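## Task

Set the red foam block down on the counter itself, not resting on any other object there. Every other block must stay where it started, without being rotated. The robot must not tip over or finish leaning, or the task fails. A placement that holds only because the robot is still supporting the block at the end does not count.

## Robot and tools

Robot: a Hello Robot Stretch 3 with one arm. It has a two-wheeled base (0.33 m long, 0.34 m wide), a lift that slides the arm up and down a mast, and a telescoping arm that reaches out to the robot's right side. The gripper can only go forward or back by driving the base. Turns on the spot pivot about the midpoint between the wheels, 0.05 m behind the front edge. With the arm retracted and the wrist folded, turning sweeps a 0.28 m radius; an unfolded level gripper reaches past that circle. Loose objects may occasionally be nudged by outside forces.

Frames: the base frame has its origin on the floor between the drive wheels, x forward, y left, z up. hand_pose is reported in this frame, located where the closed fingertips meet; with all wrist joints at zero its x axis points up, y back along the arm toward the mast, z toward the rear. The odometry frame is the base frame at the start of the scene. Fingertips are round pads 0.04 m wide.

Tool execute_actions: argument "actions" is a list holding exactly one action, or empty to just read state and images. Optional "cameras" picks which images come back: names head_camera, nav_camera, wrist_camera, or "all"; omitted or null means all, [] means none. An action may contain "base", "joints", or both; their motions start at once and may finish at different times.
- base: exactly one command. {"translate_m": d} is a straight drive of d metres relative to the current base position, forward positive, range -1 to 1. {"rotate_rad": d} is a turn in place of d radians relative to current heading, counter-clockwise (left) positive, range -3.2 to 3.2. No sideways motion. A base command is measured from the position in the most recent state report.
- joints: absolute targets keyed by name. lift_m 0 to 1.1 m (arm height); arm_m 0 to 0.52 m (extension); wrist_yaw_rad -1.345 to 4.42 (0 along the arm, positive toward the front, 3.0 folded over the base); wrist_pitch_rad -1.57 to 0.451 (0 level, negative tips fingertips down); wrist_roll_rad -2.911 to 2.911 (0 fingers side by side); gripper_m -0.089 to 0.179 (larger is wider; actual fingertip gap is smaller, by about 0.007 nearly shut and 0.025 fully open, and zero under 0.007); head_pan_rad -3.953 to 1.73 (0 forward, positive left, -1.57 looks along the arm); head_tilt_rad -1.53 to 0.419 (negative looks down). Done tolerances: lift and arm ±0.004, yaw and roll ±0.02, pitch ±0.05, gripper ±0.004, head ±0.02.
- contact_limits: only arm_m, a motor_effort percentage 1 to 100 at which the arm motion halts with contact_stop (negative effort when retracting). Lower is gentler; too low halts immediately. It also caps holding force until the next action; values above the maximum are clipped.
A joint or base omitted from an action may keep pushing toward an earlier target without the status showing it. Unknown keys or out-of-range numbers make the whole call rejected with no motion. If a result reports a stop, the later calls in that same reply are skipped.

Tool wait: "seconds" 0 to 10; commands nothing new, returns state and images. Tool zoom_image: "camera" plus "region" [x0, y0, x1, y1] in pixels of that camera's latest full image, top-left origin, at most 504x504. Tool finished_scene: "scene" is the current scene number; it ends the scene irreversibly after the last command is held, reports success, and starts the next scene's task. Replying without any tool call ends everything. If resuming, first send execute_actions with an empty list to learn the scene and task.

Result lines: base_status and joint_status tell how each motion of the last accepted action ended. done means reached (for the base, the wheels turned the commanded amount, even if slipping). off_target means it stopped short and may still be pushing. After contact_stop, time_out or torque_fault the old target is dropped; arm and lift go slack after contact_stop until commanded again (a slack lift may sag under load or be pushed up when closing fingers on a surface). on_its_own lists uncommanded joints; its held at value is the target held, not the position. motor_effort is percent of maximum, positive toward higher values, bracket is the peak during the last action; readings carry fixed per-motor bias and noise. Effort outside the rest range usually means pushing or carrying. Positive wheel effort pushes forward. lidar_m: 12 distances in metres from the base origin, 30-degree sectors starting straight ahead and going counter-clockwise (4th left, 7th behind, 10th right), plane 0.17 m high, 0.15 to 12 m, "-" is nothing; misses clear things, thin legs and the robot, with parts of sectors 5, 6, 9, 10 blocked by the robot. wrist_depth_mm and head_depth_mm are 7x7 grids of median depth from the top left (wrist 45 to 1000, head 280 to 4000, head grid in the sideways image). base_odometry is wheel-based; heading -3.142 to 3.142, left positive. turned_by_wheels and turned_by_imu give rotation since the last result. base_tilt in degrees, forward and right positive, with a fixed offset up to about 4.

Cameras: head_camera and nav_camera move with the head; wrist_camera rides on the gripper. Intrinsics: head_camera pinhole 896x504, fx=fy=678.579, cx 445.561, cy 250.318; nav_camera fisheye 672x504, f 329.938, cx 337.214, cy 251.567; wrist_camera pinhole 644x364, f 311.446, cx 320.926, cy 182.243.

Speed: base is fast (0.30 m/s, 1.9 rad/s) only with lift_m under 0.30, arm_m under 0.03 and wrist_yaw_rad over 2.54; otherwise 0.10 m/s and 0.63 rad/s.

Gripping: command gripper_m smaller than the object to grasp; release by going at least 0.02 above the contact value. Neither the reading nor done confirms a hold. Overly hard squeezing triggers a stall guard; send a different value to squeeze again.

Avoid: folding or unfolding the wrist unless lift_m is 0.32 to 0.95, wrist_pitch_rad -0.4 and roll near 0 (after folding the lift may go down to 0.25); with yaw below -0.4 keep pitch at -0.5 or lower. Base, wrist and head have no contact stop and keep pushing; wrist servos can switch off for 10 s after sustained strain. Arm pushes against rigid things with the gripper above about 0.45 m can tip the robot, more so with a raised contact limit or a repeated push. Do not drive while gripping or pushing something fixed. If snagged, reverse the last move in small steps, free the gripper, and lower the lift to about 0.2 if still leaning. Drops, slips, slams and hard pushes are penalised.

Each tool is called after "Request:" as name([rows], argument=value, ...), one row to a line, values as JSON.

## Session

Request:
execute_actions(actions=[])

Scene clock: 0.00 s.
base_odometry: x=+0.000 y=+0.000 heading=+0.000 (m, m, rad; odometry frame)
turned_by_wheels: +0.000 (rad since the last result)
turned_by_imu: +0.000 (rad since the last result)
base_tilt: forward=-1.0 right=+1.5 (deg)
lidar_m: 1.99 2.67 1.24 1.27 1.70 1.84 1.78 0.96 1.05 1.23 2.00 1.91
head_depth_mm: 1819 1837 1838 1851 1856 1874 1879 / 1913 1931 1944 1949 1960 1973 1978 / 2004 2034 2058 2068 2069 2094 2082 / 2085 2167 2180 2186 2211 2233 2191 / 2078 2313 2338 2334 2347 2370 2257 / 2071 2470 2491 2518 2541 2568 2252 / 2066 2631 2664 2709 2714 2719 2275
base_status: not commanded
joint_positions: lift_m=+0.340 arm_m=+0.001 wrist_yaw_rad=+2.920 wrist_pitch_rad=-0.522 wrist_roll_rad=+0.019 gripper_m=+0.037 head_pan_rad=+0.002 head_tilt_rad=-0.006
joint_status: not commanded
motor_effort: left_wheel=-1 right_wheel=+0 lift_m=+33 arm_m=+0 wrist_yaw_rad=+0 wrist_pitch_rad=+6 wrist_roll_rad=+0 gripper_m=+0 head_pan_rad=+0 head_tilt_rad=+2 (%)
hand_pose: x=+0.0250 y=+0.0591 z=+0.3300 quat_wxyz=(+0.258, +0.705, +0.104, +0.653) (m; base frame)
wrist_depth_mm: - - - - - - - / - - - - - - - / 914 - 935 935 942 940 931 / 732 - 753 748 759 738 746 / 608 - 639 610 605 607 615 / 519 522 - 541 546 530 521 / 453 - - 463 455 458 462
pictures: head_camera (sideways: a quarter turn clockwise sets it upright), nav_camera (sideways: a quarter turn counterclockwise sets it upright), wrist_camera
Images, in order (width x height): head_camera 896x504, nav_camera 672x504, wrist_camera 644x364.

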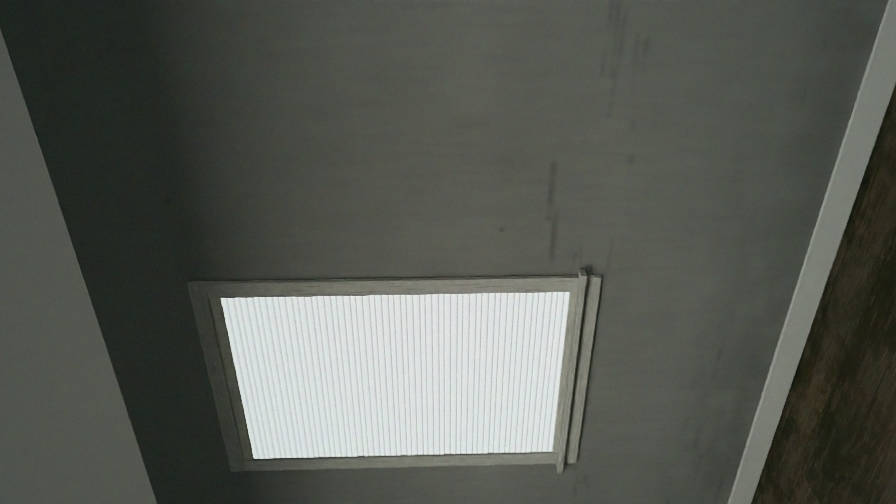

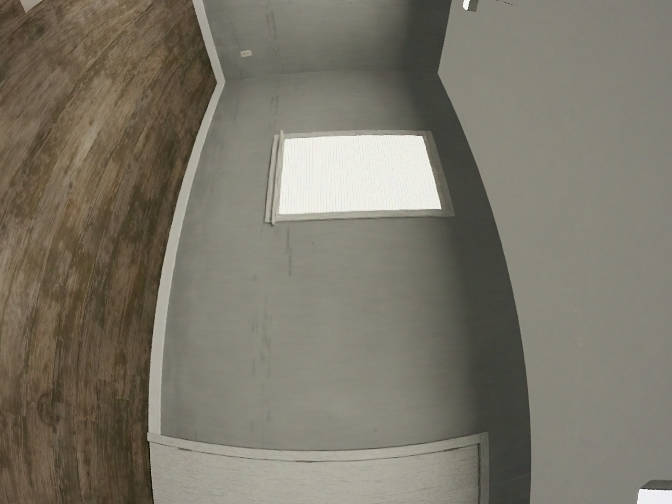

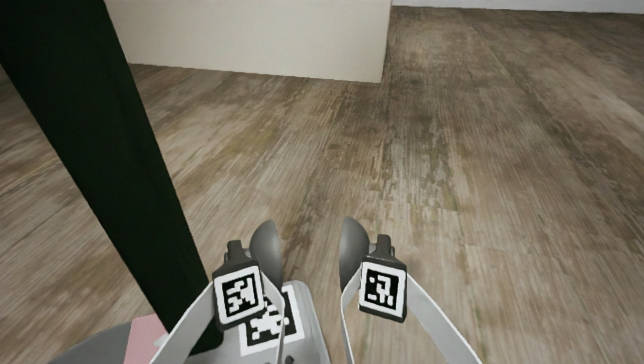

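Request:
execute_actions([
  {"joints": {"head_pan_rad": 1.5, "head_tilt_rad": -0.6}},
], cameras=["head_camera","nav_camera"])

Request:
execute_actions([
  {"joints": {"head_pan_rad": -1.8, "head_tilt_rad": -0.6}},
], cameras=["head_camera","nav_camera"])

Scene clock: 3.77 s.
base_odometry: x=+0.000 y=+0.000 heading=+0.000 (m, m, rad; odometry frame)
turned_by_wheels: +0.000 (rad since the last result)
turned_by_imu: +0.000 (rad since the last result)
base_tilt: forward=-1.1 right=+1.4 (deg)
lidar_m: 1.99 2.67 1.24 1.27 1.70 1.85 1.78 0.96 1.05 1.24 2.00 1.92
head_depth_mm: 2637 1362 1230 1373 1553 1455 1235 / 2723 1384 1294 1449 1617 1456 1240 / 2845 1411 1355 1531 1688 1462 1248 / 2919 1421 1433 1628 1746 1474 1255 / 3026 1448 1518 1734 1779 1481 1260 / 2668 1501 1614 1865 1801 1488 1267 / 2354 1587 1706 1994 1807 1529 -
base_status: not commanded
joint_positions: lift_m=+0.340 arm_m=+0.001 wrist_yaw_rad=+2.920 wrist_pitch_rad=-0.522 wrist_roll_rad=+0.019 gripper_m=+0.037 head_pan_rad=+1.493 head_tilt_rad=-0.592
joint_status: all done
motor_effort: left_wheel=-1(1) right_wheel=+0(0) lift_m=+33(32) arm_m=+0(0) wrist_yaw_rad=+0(0) wrist_pitch_rad=+6(6) wrist_roll_rad=+0(0) gripper_m=+0(0) head_pan_rad=+3(35) head_tilt_rad=-5(41) (%)
hand_pose: x=+0.0250 y=+0.0591 z=+0.3300 quat_wxyz=(+0.258, +0.705, +0.104, +0.653) (m; base frame)
wrist_depth_mm: - - - - - - - / - - - - - - - / 887 - 949 940 953 942 963 / 723 - 740 737 739 751 750 / 618 - 631 603 625 608 614 / 523 520 - 538 530 520 519 / 449 - - 472 455 456 460
pictures: head_camera (sideways: a quarter turn clockwise sets it upright), nav_camera (sideways: a quarter turn counterclockwise sets it upright)
Images, in order (width x height): head_camera 896x504, nav_camera 672x504.

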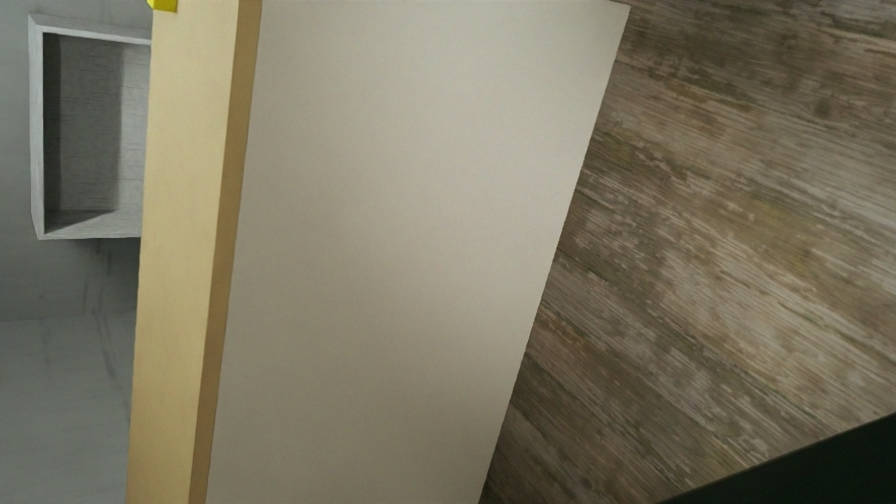

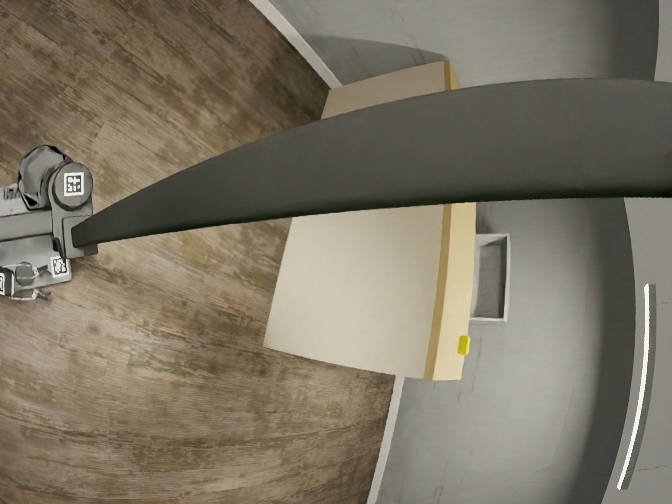

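Scene clock: 5.83 s.
base_odometry: x=+0.000 y=+0.000 heading=+0.000 (m, m, rad; odometry frame)
turned_by_wheels: +0.000 (rad since the last result)
turned_by_imu: +0.000 (rad since the last result)
base_tilt: forward=-1.1 right=+1.7 (deg)
lidar_m: 1.99 2.66 1.24 1.28 1.71 1.85 1.79 0.96 1.05 1.23 2.01 1.92
head_depth_mm: 1332 1222 932 1810 1751 1453 1236 / 1371 1241 947 1875 1756 1458 1245 / 1400 1263 960 1950 1759 1470 1254 / 1453 1283 1289 1924 1674 1477 1249 / 1485 1301 1841 2073 1796 1473 1260 / 1542 1684 1923 2112 1788 1486 1263 / 1588 1766 2002 2219 1807 1488 1267
base_status: not commanded
joint_positions: lift_m=+0.340 arm_m=+0.001 wrist_yaw_rad=+2.920 wrist_pitch_rad=-0.522 wrist_roll_rad=+0.019 gripper_m=+0.037 head_pan_rad=-1.793 head_tilt_rad=-0.593
joint_status: all done
motor_effort: left_wheel=-1(1) right_wheel=+0(0) lift_m=+33(32) arm_m=+1(0) wrist_yaw_rad=+0(0) wrist_pitch_rad=+6(6) wrist_roll_rad=+0(0) gripper_m=+0(0) head_pan_rad=-4(35) head_tilt_rad=-5(4) (%)
hand_pose: x=+0.0250 y=+0.0591 z=+0.3300 quat_wxyz=(+0.258, +0.705, +0.104, +0.653) (m; base frame)
wrist_depth_mm: - - - - - - - / - - - - - - - / 908 - 939 928 954 967 946 / 732 - 735 750 746 735 746 / 613 - 635 611 618 618 619 / 520 518 - 531 537 528 524 / 453 - - 466 459 454 452
pictures: head_camera (sideways: a quarter turn clockwise sets it upright), nav_camera (sideways: a quarter turn counterclockwise sets it upright)
Images, in order (width x height): head_camera 896x504, nav_camera 672x504.

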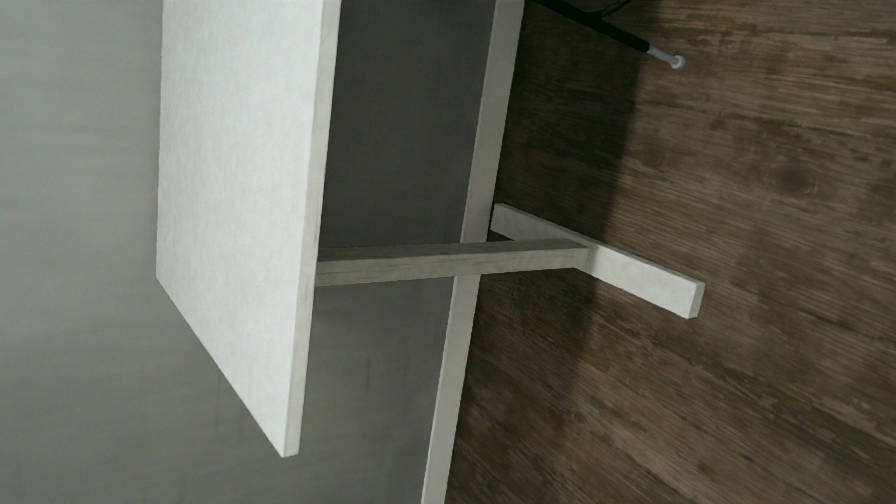

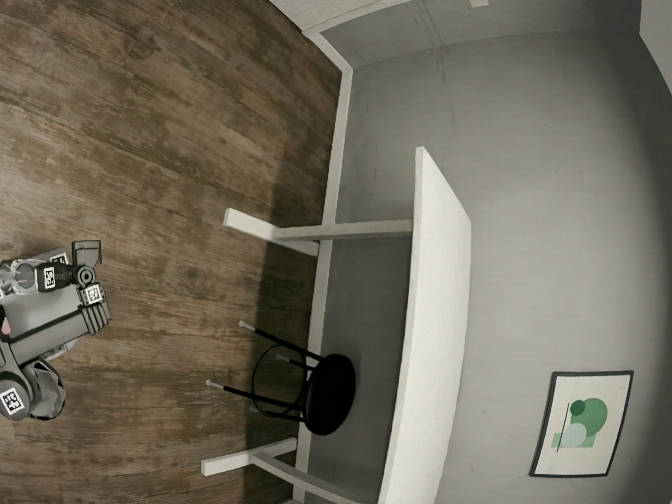

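Request:
execute_actions([
  {"joints": {"head_pan_rad": -3.1, "head_tilt_rad": -0.6}},
], cameras=["head_camera","nav_camera"])

Scene clock: 8.60 s.
base_odometry: x=+0.000 y=+0.000 heading=+0.000 (m, m, rad; odometry frame)
turned_by_wheels: +0.000 (rad since the last result)
turned_by_imu: +0.000 (rad since the last result)
base_tilt: forward=-1.0 right=+1.6 (deg)
lidar_m: 1.99 2.67 1.23 1.27 1.71 1.85 1.79 0.96 1.05 1.23 2.01 1.92
head_depth_mm: 1600 1743 1926 2072 1752 1446 1242 / 1690 1859 2041 2161 1754 1449 1243 / 1790 1957 2184 2231 1765 1465 1246 / 1881 2084 2298 2254 1768 1471 1255 / 2009 2229 2093 2080 1784 1480 1262 / 1998 2038 2037 2130 1793 1483 1264 / 1800 1789 2017 1660 1747 1487 1273
base_status: not commanded
joint_positions: lift_m=+0.340 arm_m=+0.001 wrist_yaw_rad=+2.920 wrist_pitch_rad=-0.522 wrist_roll_rad=+0.019 gripper_m=+0.037 head_pan_rad=-3.093 head_tilt_rad=-0.593
joint_status: all done
motor_effort: left_wheel=-1(1) right_wheel=+0(0) lift_m=+32(32) arm_m=+0(0) wrist_yaw_rad=+0(0) wrist_pitch_rad=+6(6) wrist_roll_rad=+0(0) gripper_m=+0(0) head_pan_rad=-4(35) head_tilt_rad=-4(4) (%)
hand_pose: x=+0.0250 y=+0.0591 z=+0.3300 quat_wxyz=(+0.258, +0.705, +0.104, +0.653) (m; base frame)
wrist_depth_mm: - - - - - - - / - - - - - - - / 905 - 957 937 929 948 957 / 737 - 732 735 744 748 751 / 613 - 639 612 614 615 618 / 520 524 - 536 535 520 519 / 450 - - 470 454 454 454
pictures: head_camera (sideways: a quarter turn clockwise sets it upright), nav_camera (sideways: a quarter turn counterclockwise sets it upright)
Images, in order (width x height): head_camera 896x504, nav_camera 672x504.

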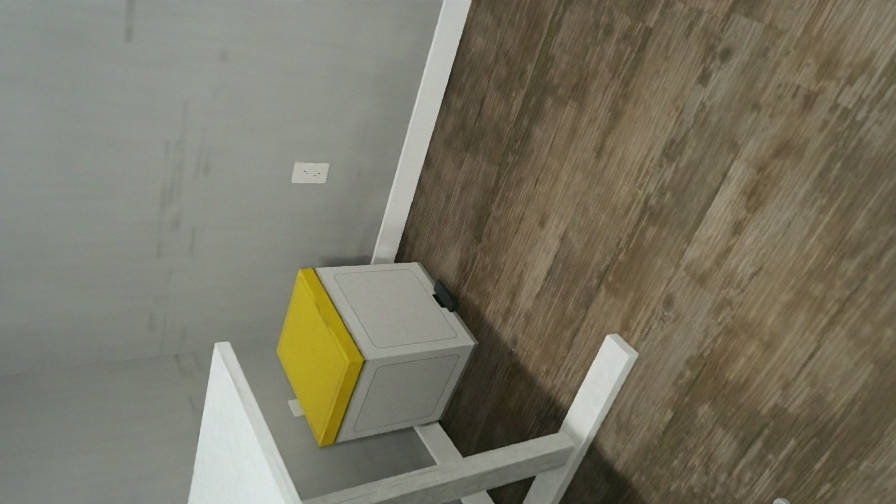

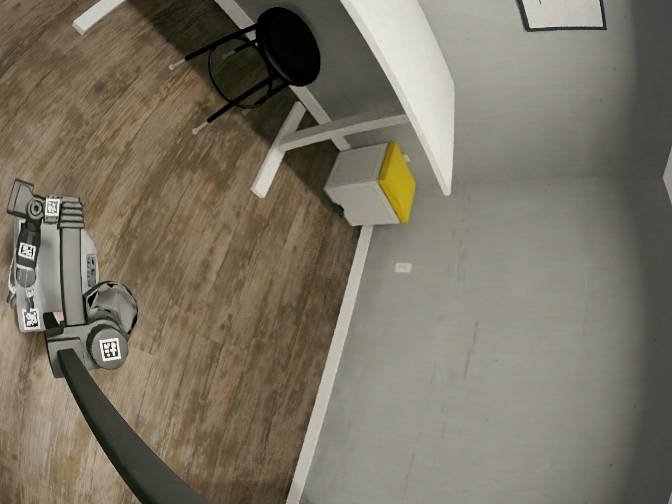

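Request:
execute_actions([
  {"base": {"rotate_rad": 0.65}, "joints": {"lift_m": 0.28, "head_pan_rad": 0.3, "head_tilt_rad": -0.7}},
], cameras=["head_camera","nav_camera"])

Scene clock: 22.23 s.
base_odometry: x=+0.000 y=+0.000 heading=+0.650 (m, m, rad; odometry frame)
turned_by_wheels: +0.650 (rad since the last result)
turned_by_imu: +0.649 (rad since the last result)
base_tilt: forward=-1.2 right=+1.6 (deg)
lidar_m: 3.06 1.24 1.32 1.88 1.86 1.77 0.96 1.05 1.25 1.94 1.92 2.07
head_depth_mm: 2901 3134 2456 1934 1595 1358 1184 / 2824 3073 2462 1957 1596 1366 1187 / 2791 3086 2499 1952 1614 1369 1193 / 2755 3079 2534 1978 1626 1370 1201 / 2699 1246 1370 1560 1633 1388 1206 / 2593 1184 1312 1508 1638 1391 1209 / 2572 1183 1294 1501 1637 1395 1214
base_status: done
joint_positions: lift_m=+0.280 arm_m=+0.001 wrist_yaw_rad=+2.920 wrist_pitch_rad=-0.522 wrist_roll_rad=+0.019 gripper_m=+0.037 head_pan_rad=+0.293 head_tilt_rad=-0.692
joint_status: all done
motor_effort: left_wheel=-4(8) right_wheel=+3(8) lift_m=+30(28) arm_m=-1(0) wrist_yaw_rad=+0(0) wrist_pitch_rad=+7(7) wrist_roll_rad=+0(0) gripper_m=+0(1) head_pan_rad=+3(35) head_tilt_rad=-6(18) (%)
hand_pose: x=+0.0249 y=+0.0590 z=+0.2701 quat_wxyz=(+0.258, +0.705, +0.104, +0.652) (m; base frame)
wrist_depth_mm: - - - - - - 896 / - - - - - - 929 / 778 860 807 807 816 838 824 / 639 - 656 637 648 653 653 / 528 - 548 542 537 538 541 / 447 - - 457 474 454 459 / - - - 406 394 396 399
pictures: head_camera (sideways: a quarter turn clockwise sets it upright), nav_camera (sideways: a quarter turn counterclockwise sets it upright)
Images, in order (width x height): head_camera 896x504, nav_camera 672x504.

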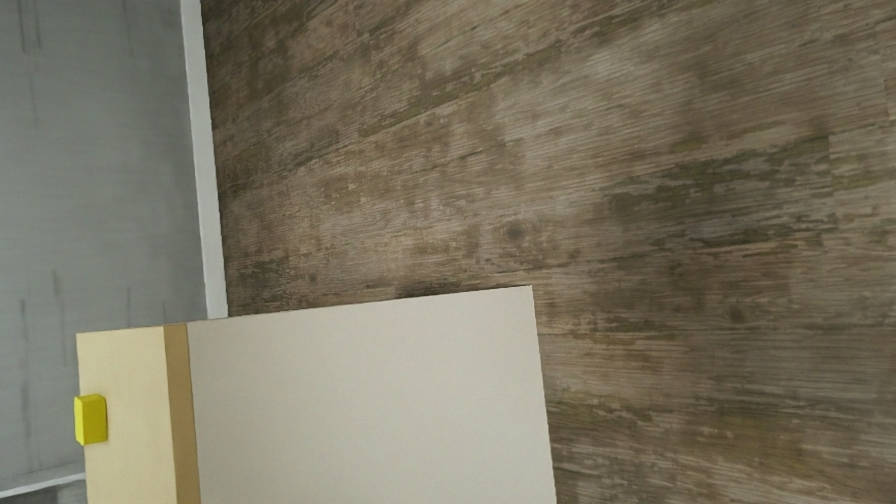

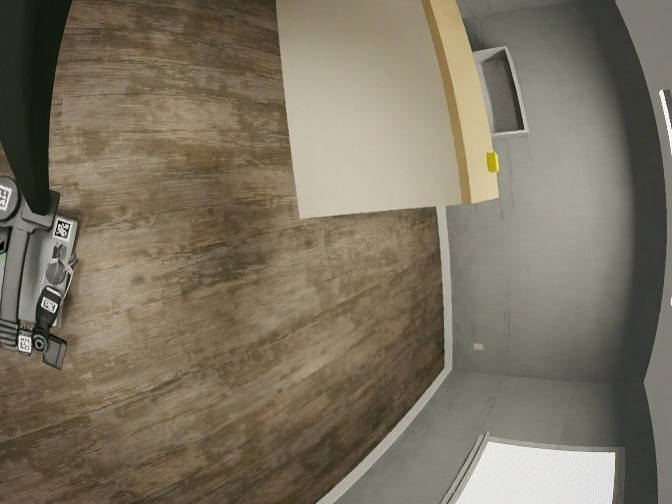

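Request:
execute_actions([
  {"base": {"translate_m": 1.0}, "joints": {"head_pan_rad": 1.0}},
], cameras=["nav_camera"])

Request:
execute_actions([
  {"base": {"translate_m": 1.0}, "joints": {"head_pan_rad": 1.5, "head_tilt_rad": -0.6}},
], cameras=["head_camera","nav_camera"])

Scene clock: 29.63 s.
base_odometry: x=+0.796 y=+0.605 heading=+0.650 (m, m, rad; odometry frame)
turned_by_wheels: +0.000 (rad since the last result)
turned_by_imu: +0.005 (rad since the last result)
base_tilt: forward=-1.0 right=+1.7 (deg)
lidar_m: 2.28 2.24 0.54 0.53 2.04 2.42 1.96 2.08 1.94 1.54 1.51 1.63
head_depth_mm: 1991 2196 2336 1929 1596 1364 1186 / 2016 2244 2385 1939 1603 1363 1188 / 2168 2135 926 1089 1320 1370 1194 / 2318 1026 806 877 1021 1223 1194 / 2333 987 749 732 833 964 1160 / 2661 1049 757 649 737 974 1188 / 2491 1063 765 656 841 1231 1218
base_status: done
joint_positions: lift_m=+0.280 arm_m=+0.001 wrist_yaw_rad=+2.920 wrist_pitch_rad=-0.523 wrist_roll_rad=+0.019 gripper_m=+0.037 head_pan_rad=+0.993 head_tilt_rad=-0.692
joint_status: all done
motor_effort: left_wheel=-4(8) right_wheel=+3(8) lift_m=+30(30) arm_m=+0(0) wrist_yaw_rad=+0(0) wrist_pitch_rad=+7(7) wrist_roll_rad=+0(0) gripper_m=+1(0) head_pan_rad=+3(30) head_tilt_rad=-5(4) (%)
hand_pose: x=+0.0249 y=+0.0590 z=+0.2700 quat_wxyz=(+0.258, +0.705, +0.104, +0.652) (m; base frame)
wrist_depth_mm: - - 678 549 710 - - / - - 763 606 797 - - / 795 848 783 679 785 826 810 / 646 - 646 645 647 647 644 / 530 - 550 538 530 539 535 / 452 - - 453 471 454 456 / - - - 408 392 396 396
pictures: nav_camera (sideways: a quarter turn counterclockwise sets it upright)
Images, in order (width x height): nav_camera 672x504.

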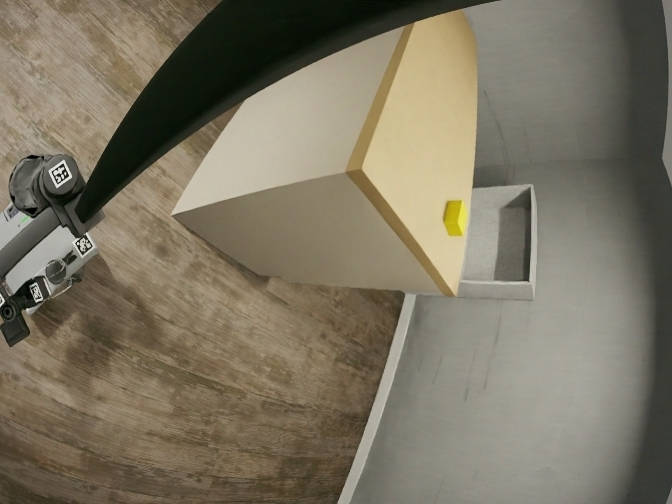

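Scene clock: 34.73 s.
base_odometry: x=+1.593 y=+1.210 heading=+0.650 (m, m, rad; odometry frame)
turned_by_wheels: +0.000 (rad since the last result)
turned_by_imu: +0.006 (rad since the last result)
base_tilt: forward=-0.9 right=+1.5 (deg)
lidar_m: 1.35 1.33 1.43 1.68 0.84 0.88 2.96 3.03 1.43 1.12 1.11 1.19
head_depth_mm: 1569 1651 1847 2017 1731 1439 1231 / 1776 1629 1822 2004 1728 1440 1237 / 2040 2241 2374 2137 1741 1451 1244 / 2267 2295 2559 2184 1749 1442 1248 / 2450 2716 2840 2221 1765 1464 1247 / 2353 2573 2719 2237 1777 1461 1255 / 2254 2470 2658 2241 1784 1373 -
base_status: done
joint_positions: lift_m=+0.280 arm_m=+0.001 wrist_yaw_rad=+2.920 wrist_pitch_rad=-0.523 wrist_roll_rad=+0.019 gripper_m=+0.037 head_pan_rad=+1.493 head_tilt_rad=-0.606
joint_status: all done
motor_effort: left_wheel=-3(9) right_wheel=+3(10) lift_m=+30(29) arm_m=+0(1) wrist_yaw_rad=+0(0) wrist_pitch_rad=+7(7) wrist_roll_rad=+0(0) gripper_m=+0(0) head_pan_rad=+2(28) head_tilt_rad=+3(17) (%)
hand_pose: x=+0.0249 y=+0.0590 z=+0.2700 quat_wxyz=(+0.258, +0.705, +0.104, +0.652) (m; base frame)
wrist_depth_mm: - - - - - - 969 / - - - - - - 976 / 657 846 814 823 814 817 818 / 651 - 657 644 652 638 650 / 532 - 550 537 536 533 536 / 454 - - 451 467 453 461 / - - - 406 397 397 399
pictures: head_camera (sideways: a quarter turn clockwise sets it upright), nav_camera (sideways: a quarter turn counterclockwise sets it upright)
Images, in order (width x height): head_camera 896x504, nav_camera 672x504.

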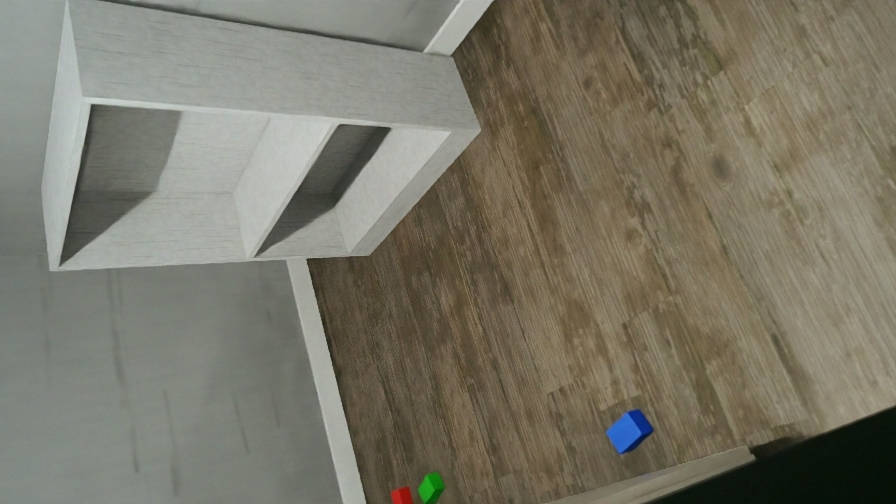

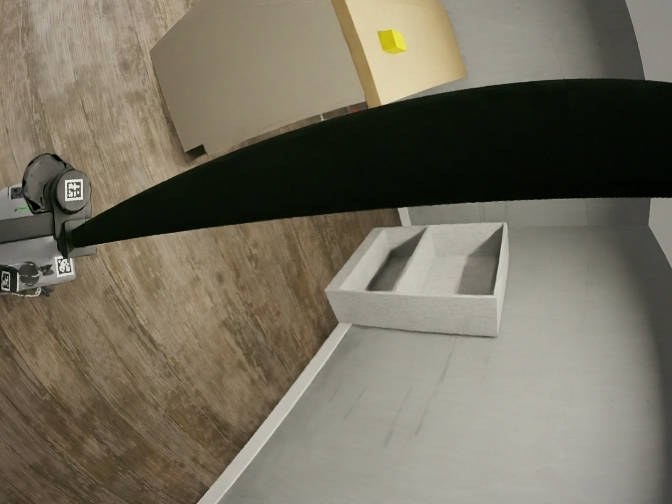

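Request:
execute_actions([
  {"base": {"rotate_rad": -1.915}, "joints": {"head_pan_rad": -2.9, "head_tilt_rad": -0.7}},
], cameras=["head_camera","nav_camera"])

Request:
execute_actions([
  {"base": {"translate_m": -1.0}, "joints": {"head_pan_rad": -2.3}},
], cameras=["head_camera","nav_camera"])

Scene clock: 49.83 s.
base_odometry: x=+1.593 y=+1.210 heading=-1.265 (m, m, rad; odometry frame)
turned_by_wheels: -1.915 (rad since the last result)
turned_by_imu: -1.913 (rad since the last result)
base_tilt: forward=-1.0 right=+1.5 (deg)
lidar_m: 1.26 1.11 1.11 1.31 1.33 1.33 1.58 0.83 0.83 0.98 2.97 2.11
head_depth_mm: 1513 1712 1929 1919 1592 1354 1186 / 1757 1693 1892 1946 1602 1365 1191 / 2060 2156 2312 1946 1604 1370 1191 / 2126 2357 2426 1968 1621 1382 1203 / 2494 2776 2534 1981 1634 1385 1205 / 2383 2639 2555 1994 1634 1390 1210 / 2283 2531 2595 2020 1565 1294 1215
base_status: done
joint_positions: lift_m=+0.280 arm_m=+0.001 wrist_yaw_rad=+2.920 wrist_pitch_rad=-0.523 wrist_roll_rad=+0.019 gripper_m=+0.037 head_pan_rad=-2.893 head_tilt_rad=-0.692
joint_status: all done
motor_effort: left_wheel=+2(9) right_wheel=-2(8) lift_m=+29(30) arm_m=-1(0) wrist_yaw_rad=+0(1) wrist_pitch_rad=+7(7) wrist_roll_rad=+0(0) gripper_m=+0(0) head_pan_rad=-3(35) head_tilt_rad=-5(18) (%)
hand_pose: x=+0.0249 y=+0.0589 z=+0.2700 quat_wxyz=(+0.258, +0.705, +0.104, +0.652) (m; base frame)
wrist_depth_mm: - - - - - 913 789 / - - - - - 970 855 / 797 834 825 817 813 815 823 / 632 - 656 638 645 650 643 / 537 - 547 539 529 539 537 / 454 - - 457 471 463 456 / - - - 406 394 396 396
pictures: head_camera (sideways: a quarter turn clockwise sets it upright), nav_camera (sideways: a quarter turn counterclockwise sets it upright)
Images, in order (width x height): head_camera 896x504, nav_camera 672x504.

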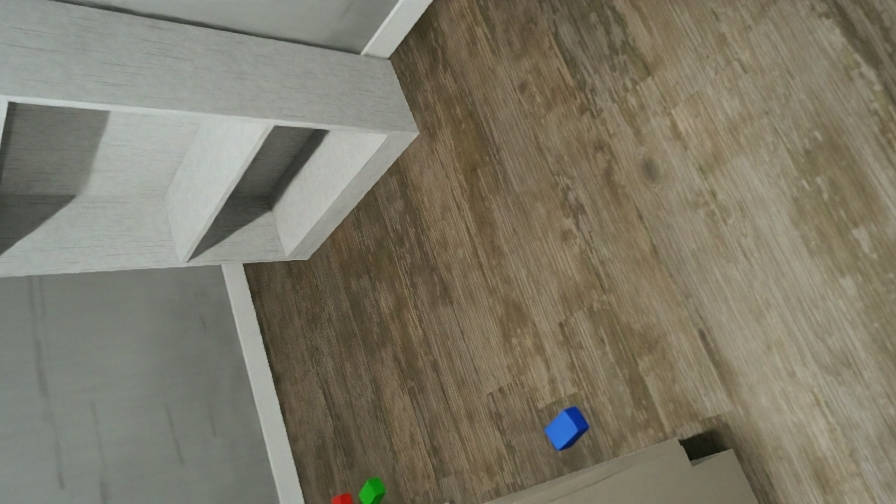

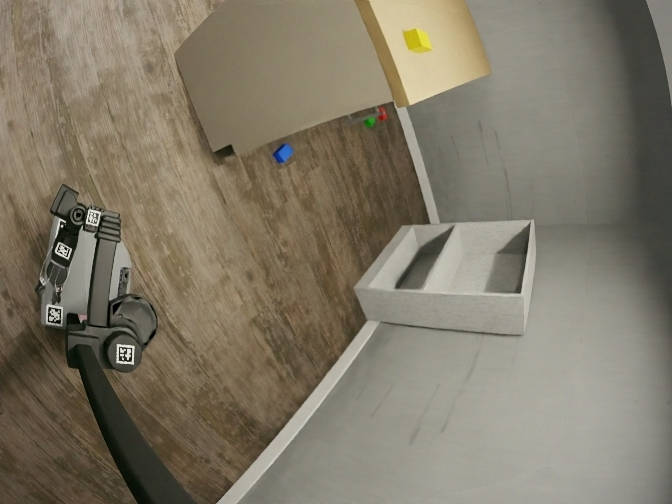

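Scene clock: 54.83 s.
base_odometry: x=+1.292 y=+2.163 heading=-1.265 (m, m, rad; odometry frame)
turned_by_wheels: +0.000 (rad since the last result)
turned_by_imu: -0.007 (rad since the last result)
base_tilt: forward=-1.0 right=+1.6 (deg)
lidar_m: 2.09 1.84 1.24 0.73 0.65 0.64 0.69 1.25 1.35 0.80 0.71 3.52
head_depth_mm: 1642 1848 2012 1700 1548 1334 1181 / 1662 1855 2121 1942 1606 1367 1191 / 1677 1884 2143 1955 1618 1374 1196 / 1704 1898 2173 1972 1629 1381 1201 / 1717 1928 2208 1993 1631 1377 1198 / 1725 1911 2126 1989 1653 1392 1211 / 1685 1614 1624 1654 1653 1402 1216
base_status: done
joint_positions: lift_m=+0.280 arm_m=+0.001 wrist_yaw_rad=+2.920 wrist_pitch_rad=-0.523 wrist_roll_rad=+0.019 gripper_m=+0.037 head_pan_rad=-2.307 head_tilt_rad=-0.692
joint_status: all done
motor_effort: left_wheel=+2(6) right_wheel=-3(9) lift_m=+30(29) arm_m=-1(0) wrist_yaw_rad=+0(0) wrist_pitch_rad=+7(7) wrist_roll_rad=+0(0) gripper_m=+1(0) head_pan_rad=+3(28) head_tilt_rad=-4(4) (%)
hand_pose: x=+0.0249 y=+0.0589 z=+0.2700 quat_wxyz=(+0.258, +0.705, +0.104, +0.652) (m; base frame)
wrist_depth_mm: - 642 830 - - - - / - 696 861 - - - - / 528 741 829 820 832 802 807 / 563 - 640 650 646 643 656 / 534 - 550 540 533 530 540 / 451 - - 447 470 459 458 / - - - 402 395 396 397
pictures: head_camera (sideways: a quarter turn clockwise sets it upright), nav_camera (sideways: a quarter turn counterclockwise sets it upright)
Images, in order (width x height): head_camera 896x504, nav_camera 672x504.

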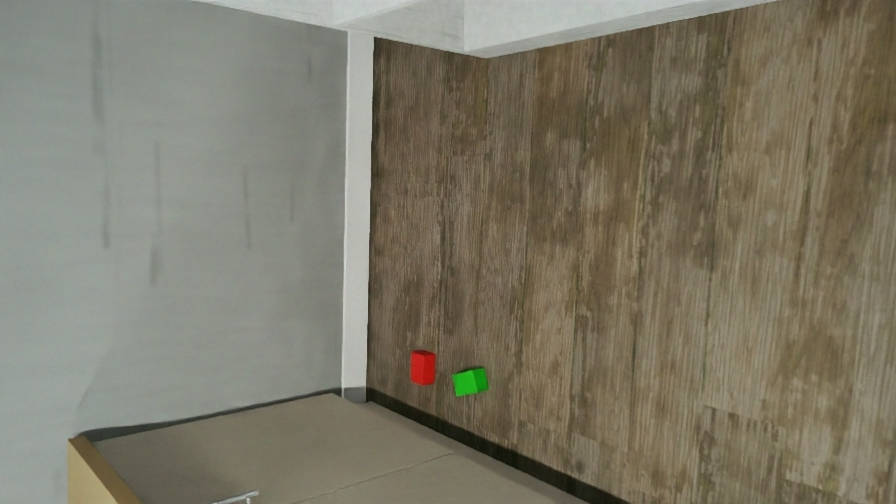

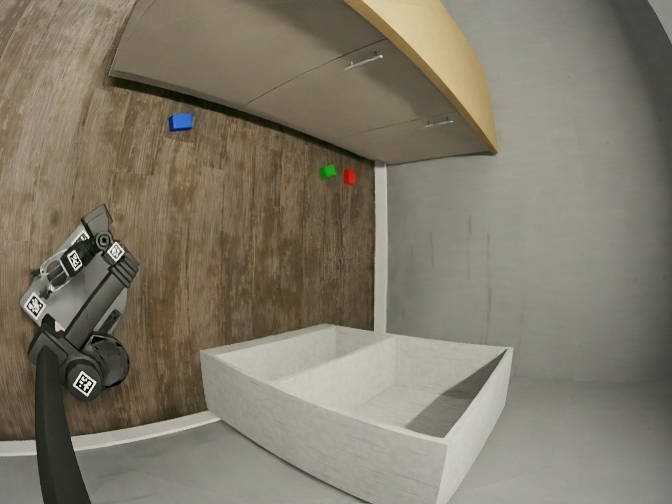

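Request:
execute_actions([
  {"base": {"rotate_rad": 0.79}, "joints": {"head_pan_rad": -3.0, "head_tilt_rad": -0.8}},
], cameras=["head_camera","nav_camera"])

Scene clock: 59.77 s.
base_odometry: x=+1.292 y=+2.163 heading=-0.475 (m, m, rad; odometry frame)
turned_by_wheels: +0.790 (rad since the last result)
turned_by_imu: +0.789 (rad since the last result)
base_tilt: forward=-0.9 right=+1.7 (deg)
lidar_m: 1.84 0.89 0.66 0.64 0.68 0.69 1.42 0.97 0.72 0.71 2.54 1.90
head_depth_mm: 1676 1897 2047 1735 1480 1289 1144 / 1696 1936 2099 1748 1481 1294 1190 / 1741 1961 2125 1754 1491 1299 1173 / 1771 2015 2140 1776 1505 1312 1163 / 1801 2025 2179 1782 1511 1315 1160 / 1594 1662 1755 1797 1513 1326 1168 / 1300 1349 1391 1455 1498 1306 1175
base_status: done
joint_positions: lift_m=+0.280 arm_m=+0.001 wrist_yaw_rad=+2.920 wrist_pitch_rad=-0.523 wrist_roll_rad=+0.019 gripper_m=+0.037 head_pan_rad=-2.993 head_tilt_rad=-0.791
joint_status: all done
motor_effort: left_wheel=-3(9) right_wheel=+3(8) lift_m=+30(30) arm_m=-1(1) wrist_yaw_rad=+0(1) wrist_pitch_rad=+7(7) wrist_roll_rad=+0(0) gripper_m=+1(0) head_pan_rad=-3(33) head_tilt_rad=-6(18) (%)
hand_pose: x=+0.0249 y=+0.0589 z=+0.2700 quat_wxyz=(+0.258, +0.705, +0.104, +0.652) (m; base frame)
wrist_depth_mm: - 568 603 643 697 738 823 / - 627 657 698 764 826 907 / 613 681 707 766 811 814 810 / 637 - 642 654 642 646 644 / 533 - 551 546 537 538 539 / 449 - - 457 469 457 460 / - - - 409 395 397 399
pictures: head_camera (sideways: a quarter turn clockwise sets it upright), nav_camera (sideways: a quarter turn counterclockwise sets it upright)
Images, in order (width x height): head_camera 896x504, nav_camera 672x504.

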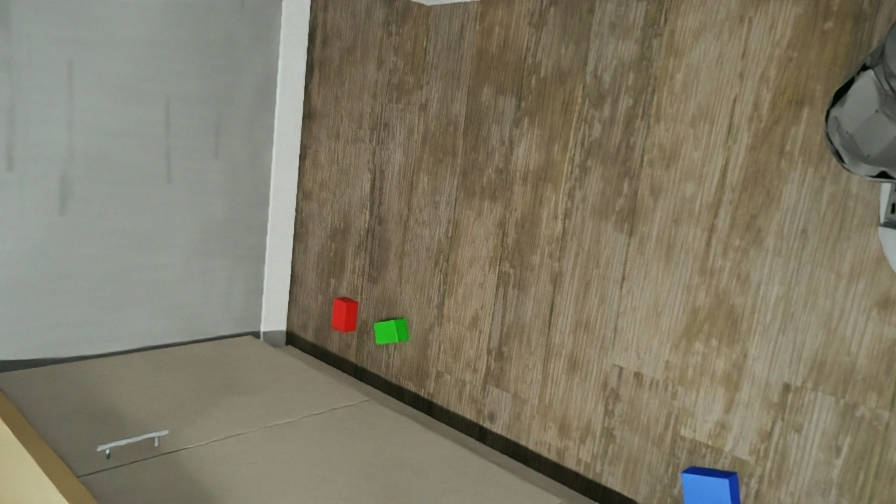

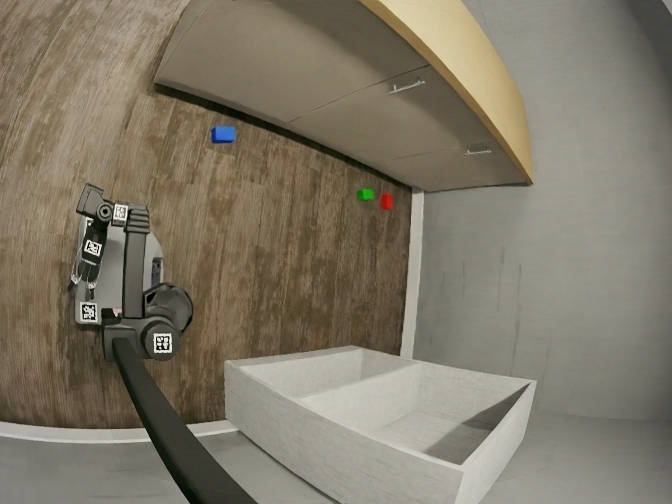

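Request:
execute_actions([
  {"base": {"translate_m": -1.0}, "joints": {"head_pan_rad": -2.5, "head_tilt_rad": -1.0}},
], cameras=["head_camera","nav_camera"])

Scene clock: 66.60 s.
base_odometry: x=+0.403 y=+2.621 heading=-0.475 (m, m, rad; odometry frame)
turned_by_wheels: +0.000 (rad since the last result)
turned_by_imu: -0.007 (rad since the last result)
base_tilt: forward=-1.1 right=+1.7 (deg)
lidar_m: 2.39 0.53 0.56 0.62 0.52 0.51 0.94 0.94 0.70 0.68 0.71 0.98
head_depth_mm: 941 1081 1272 1441 1323 1221 - / 1007 1173 1389 1491 1337 1225 - / 1086 1272 1547 1498 1346 1240 - / 1012 1182 1419 1489 1354 1248 - / 900 1032 1211 1465 1360 1232 1092 / 805 912 1049 1234 1362 1233 1123 / 729 817 926 1068 1326 1241 1131
base_status: done
joint_positions: lift_m=+0.280 arm_m=+0.001 wrist_yaw_rad=+2.920 wrist_pitch_rad=-0.523 wrist_roll_rad=+0.019 gripper_m=+0.037 head_pan_rad=-2.507 head_tilt_rad=-0.988
joint_status: all done
motor_effort: left_wheel=-2(12) right_wheel=+2(5) lift_m=+29(30) arm_m=-1(1) wrist_yaw_rad=+0(1) wrist_pitch_rad=+7(7) wrist_roll_rad=+0(0) gripper_m=+1(0) head_pan_rad=+2(25) head_tilt_rad=-7(28) (%)
hand_pose: x=+0.0249 y=+0.0589 z=+0.2700 quat_wxyz=(+0.258, +0.705, +0.104, +0.652) (m; base frame)
wrist_depth_mm: - 540 576 625 634 512 856 / - 593 634 677 688 844 954 / 555 626 610 630 612 775 834 / 487 - 501 537 587 632 642 / 432 - 516 531 531 537 537 / 453 - - 454 468 456 454 / - - - 406 395 398 396
pictures: head_camera (sideways: a quarter turn clockwise sets it upright), nav_camera (sideways: a quarter turn counterclockwise sets it upright)
Images, in order (width x height): head_camera 896x504, nav_camera 672x504.

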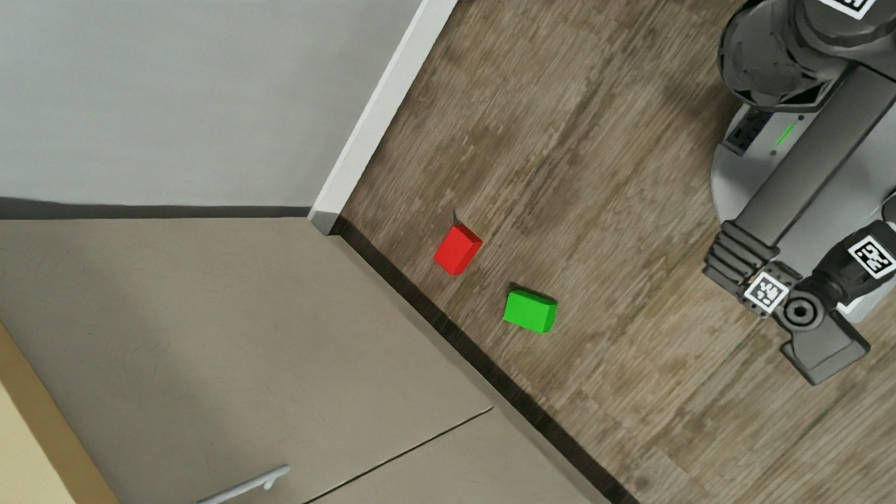

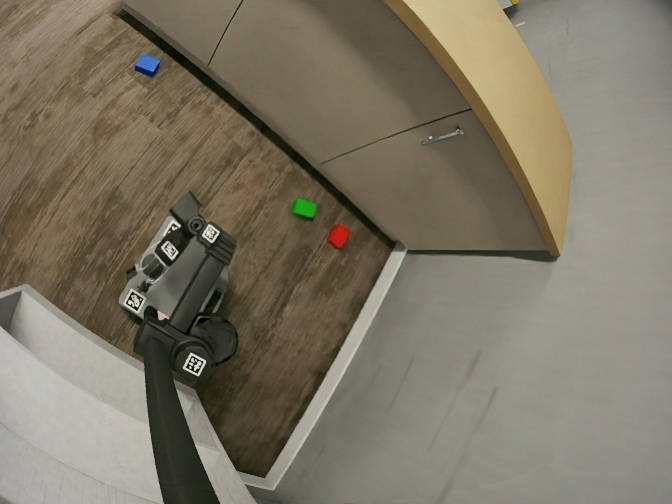

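Request:
execute_actions([
  {"base": {"translate_m": -0.5}, "joints": {"head_pan_rad": -1.7, "head_tilt_rad": -1.2, "wrist_pitch_rad": -0.4}},
], cameras=[])

Request:
execute_actions([
  {"base": {"rotate_rad": -0.26}, "joints": {"lift_m": 0.45, "arm_m": 0.05}},
], cameras=["head_camera"])

Request:
execute_actions([
  {"joints": {"wrist_yaw_rad": 0.26}},
], cameras=[])

Request:
execute_actions([
  {"joints": {"wrist_pitch_rad": -1.57, "gripper_m": 0.13, "arm_m": 0.15, "wrist_roll_rad": 0}},
])

Scene clock: 85.93 s.
base_odometry: x=-0.042 y=+2.850 heading=-0.475 (m, m, rad; odometry frame)
turned_by_wheels: +0.000 (rad since the last result)
turned_by_imu: -0.004 (rad since the last result)
base_tilt: forward=-0.8 right=+1.8 (deg)
lidar_m: 2.46 0.88 0.37 0.44 0.61 0.45 0.44 0.45 0.63 0.67 0.70 0.97
head_depth_mm: 753 941 1237 1314 1249 1193 - / 743 929 1241 1347 1269 - - / 732 912 1216 1339 1288 - - / 723 895 1185 1360 1288 1190 1115 / 711 882 1159 1354 1270 1196 1129 / 703 867 1134 1374 1283 1206 1133 / 692 852 1114 1385 1294 1208 1138
base_status: done
joint_positions: lift_m=+0.280 arm_m=+0.001 wrist_yaw_rad=+2.920 wrist_pitch_rad=-0.419 wrist_roll_rad=+0.019 gripper_m=+0.037 head_pan_rad=-1.706 head_tilt_rad=-1.185
joint_status: all done
motor_effort: left_wheel=-2(11) right_wheel=+2(7) lift_m=+29(29) arm_m=-1(1) wrist_yaw_rad=+1(1) wrist_pitch_rad=+10(10) wrist_roll_rad=+0(0) gripper_m=+0(0) head_pan_rad=+3(33) head_tilt_rad=-8(26) (%)
hand_pose: x=+0.0280 y=+0.0729 z=+0.2925 quat_wxyz=(+0.224, +0.710, +0.068, +0.665) (m; base frame)
wrist_depth_mm: - 582 615 484 658 726 749 / - 632 664 644 731 791 774 / - 693 721 698 760 787 737 / 633 718 741 579 579 624 698 / 587 - 635 568 575 603 613 / 498 - - 504 513 501 499 / 440 - - 443 428 434 432
pictures: none
No camera images: the call's "cameras" was empty. Leave "cameras" out to get every camera's image.

Scene clock: 88.30 s.
base_odometry: x=-0.042 y=+2.850 heading=-0.735 (m, m, rad; odometry frame)
turned_by_wheels: -0.260 (rad since the last result)
turned_by_imu: -0.260 (rad since the last result)
base_tilt: forward=-1.0 right=+1.6 (deg)
lidar_m: 1.39 0.97 0.71 0.37 0.68 0.50 0.44 0.44 0.51 0.67 0.67 0.78
head_depth_mm: 737 832 960 1126 1227 1184 - / 850 1029 1223 1331 - - - / 801 1003 1404 1362 1264 - 1096 / 763 941 1238 1363 1258 1204 1124 / 730 892 1156 1363 1271 1198 1125 / 697 846 1077 1378 1282 1199 1132 / 672 807 1008 1360 1287 1207 1141
base_status: done
joint_positions: lift_m=+0.450 arm_m=+0.050 wrist_yaw_rad=+2.920 wrist_pitch_rad=-0.419 wrist_roll_rad=+0.019 gripper_m=+0.037 head_pan_rad=-1.706 head_tilt_rad=-1.186
joint_status: all done
motor_effort: left_wheel=+1(8) right_wheel=-2(7) lift_m=+35(42) arm_m=+4(7) wrist_yaw_rad=+1(0) wrist_pitch_rad=+9(10) wrist_roll_rad=+0(0) gripper_m=+0(1) head_pan_rad=+2(2) head_tilt_rad=-8(9) (%)
hand_pose: x=+0.0280 y=+0.0242 z=+0.4624 quat_wxyz=(+0.224, +0.710, +0.068, +0.665) (m; base frame)
wrist_depth_mm: - 614 522 705 800 782 - / 562 655 509 774 945 933 - / 606 - 664 868 - - - / 654 - 794 878 893 - - / 683 739 820 729 818 857 848 / 691 700 - 691 733 709 706 / 607 614 610 609 604 604 606
pictures: head_camera (sideways: a quarter turn clockwise sets it upright)
Images, in order (width x height): head_camera 896x504.

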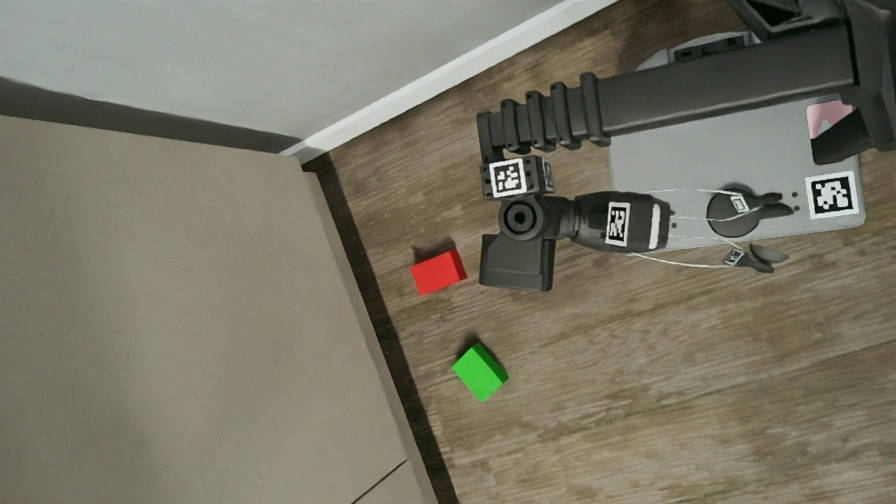

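Scene clock: 90.63 s.
base_odometry: x=-0.042 y=+2.850 heading=-0.735 (m, m, rad; odometry frame)
turned_by_wheels: +0.000 (rad since the last result)
turned_by_imu: +0.000 (rad since the last result)
base_tilt: forward=-0.9 right=+1.7 (deg)
lidar_m: 1.39 0.97 0.71 0.37 0.68 0.50 0.43 0.44 0.51 0.67 0.67 0.78
head_depth_mm: 739 832 955 1121 1229 1178 - / 850 1028 1220 1333 - - - / 798 1000 1408 1360 1251 - 1096 / 762 944 1238 1374 1266 1190 1124 / 728 891 1149 1365 1275 1195 1127 / 698 845 1079 1371 1278 1205 1130 / 671 807 1011 1360 1290 1206 1138
base_status: not commanded
joint_positions: lift_m=+0.450 arm_m=+0.050 wrist_yaw_rad=+0.262 wrist_pitch_rad=-0.419 wrist_roll_rad=+0.019 gripper_m=+0.037 head_pan_rad=-1.706 head_tilt_rad=-1.186
joint_status: all done
motor_effort: left_wheel=+2(2) right_wheel=-3(2) lift_m=+35(35) arm_m=+4(4) wrist_yaw_rad=-3(1) wrist_pitch_rad=+10(10) wrist_roll_rad=+0(0) gripper_m=+1(0) head_pan_rad=+2(2) head_tilt_rad=-8(9) (%)
hand_pose: x=+0.0365 y=-0.4113 z=+0.4624 quat_wxyz=(+0.699, +0.236, -0.673, -0.058) (m; base frame)
wrist_depth_mm: 323 326 334 332 340 343 354 / 352 355 357 365 369 373 377 / 387 392 394 400 404 409 399 / 420 426 431 437 448 461 396 / 463 479 475 494 494 521 400 / 611 619 531 638 635 554 403 / 611 609 585 605 591 570 407
pictures: none
No camera images: the call's "cameras" was empty. Leave "cameras" out to get every camera's image.

Scene clock: 92.60 s.
base_odometry: x=-0.042 y=+2.850 heading=-0.735 (m, m, rad; odometry frame)
turned_by_wheels: +0.000 (rad since the last result)
turned_by_imu: +0.000 (rad since the last result)
base_tilt: forward=-0.9 right=+1.6 (deg)
lidar_m: 1.39 0.97 0.71 0.37 0.68 0.50 0.43 0.44 0.51 0.67 0.67 0.78
head_depth_mm: 738 833 957 1126 1229 1186 - / 851 1026 1222 1322 - - - / 799 1002 1414 - 1267 - 1094 / 762 941 1241 1348 1272 1187 1122 / 730 890 1153 1370 1276 1196 1125 / 699 846 1078 1380 1289 1202 1133 / 670 808 1015 1357 1288 1209 1137
base_status: not commanded
joint_positions: lift_m=+0.450 arm_m=+0.150 wrist_yaw_rad=+0.260 wrist_pitch_rad=-1.561 wrist_roll_rad=+0.007 gripper_m=+0.130 head_pan_rad=-1.706 head_tilt_rad=-1.186
joint_status: all done
joint sent to its limit — the command would take wrist_pitch_rad past its lower limit, so that joint was sent only as far as its limit.
motor_effort: left_wheel=+1(2) right_wheel=-2(3) lift_m=+35(35) arm_m=+4(9) wrist_yaw_rad=+0(2) wrist_pitch_rad=-3(9) wrist_roll_rad=-2(3) gripper_m=+1(97) head_pan_rad=+2(2) head_tilt_rad=-8(8) (%)
hand_pose: x=-0.0272 y=-0.2736 z=+0.3321 quat_wxyz=(+0.561, +0.557, -0.435, -0.431) (m; base frame)
wrist_depth_mm: 442 450 456 463 473 470 367 / 452 455 459 466 480 485 367 / 457 464 481 480 488 487 368 / 469 474 483 491 506 501 366 / 484 485 498 505 508 513 368 / 486 - 502 - 515 457 370 / 502 516 515 - - 536 362
pictures: head_camera (sideways: a quarter turn clockwise sets it upright), nav_camera (sideways: a quarter turn counterclockwise sets it upright), wrist_camera
Images, in order (width x height): head_camera 896x504, nav_camera 672x504, wrist_camera 644x364.

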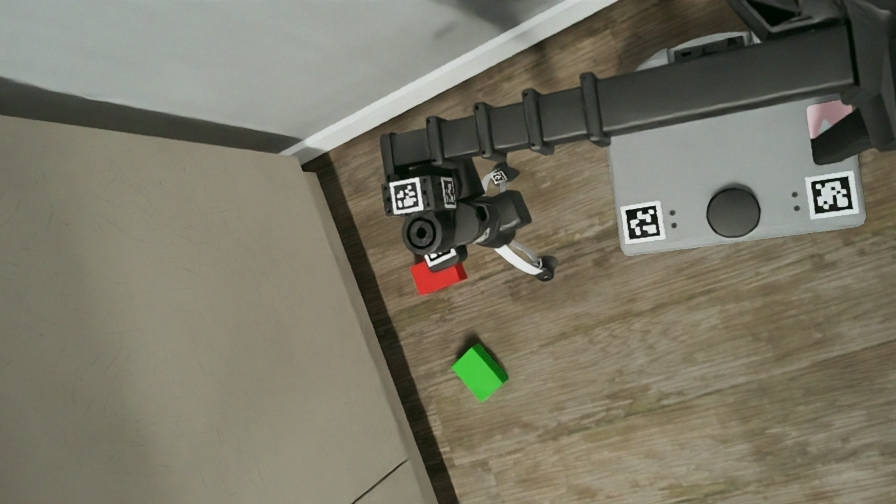

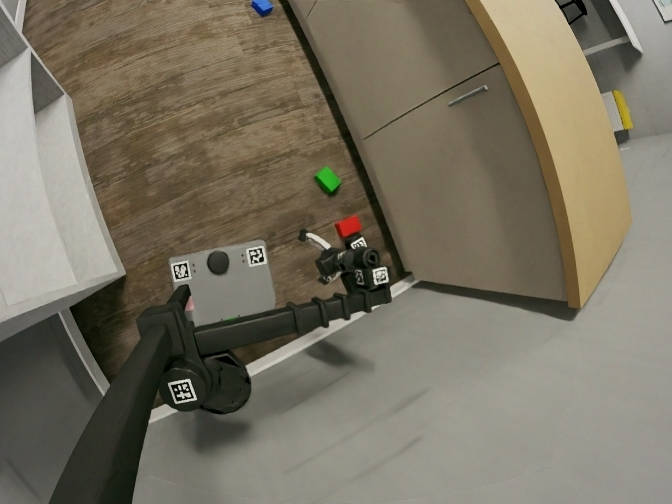

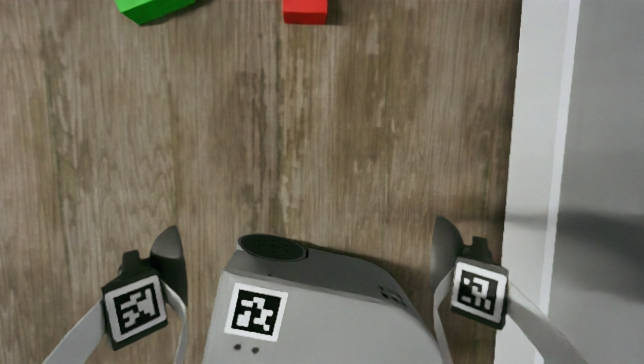

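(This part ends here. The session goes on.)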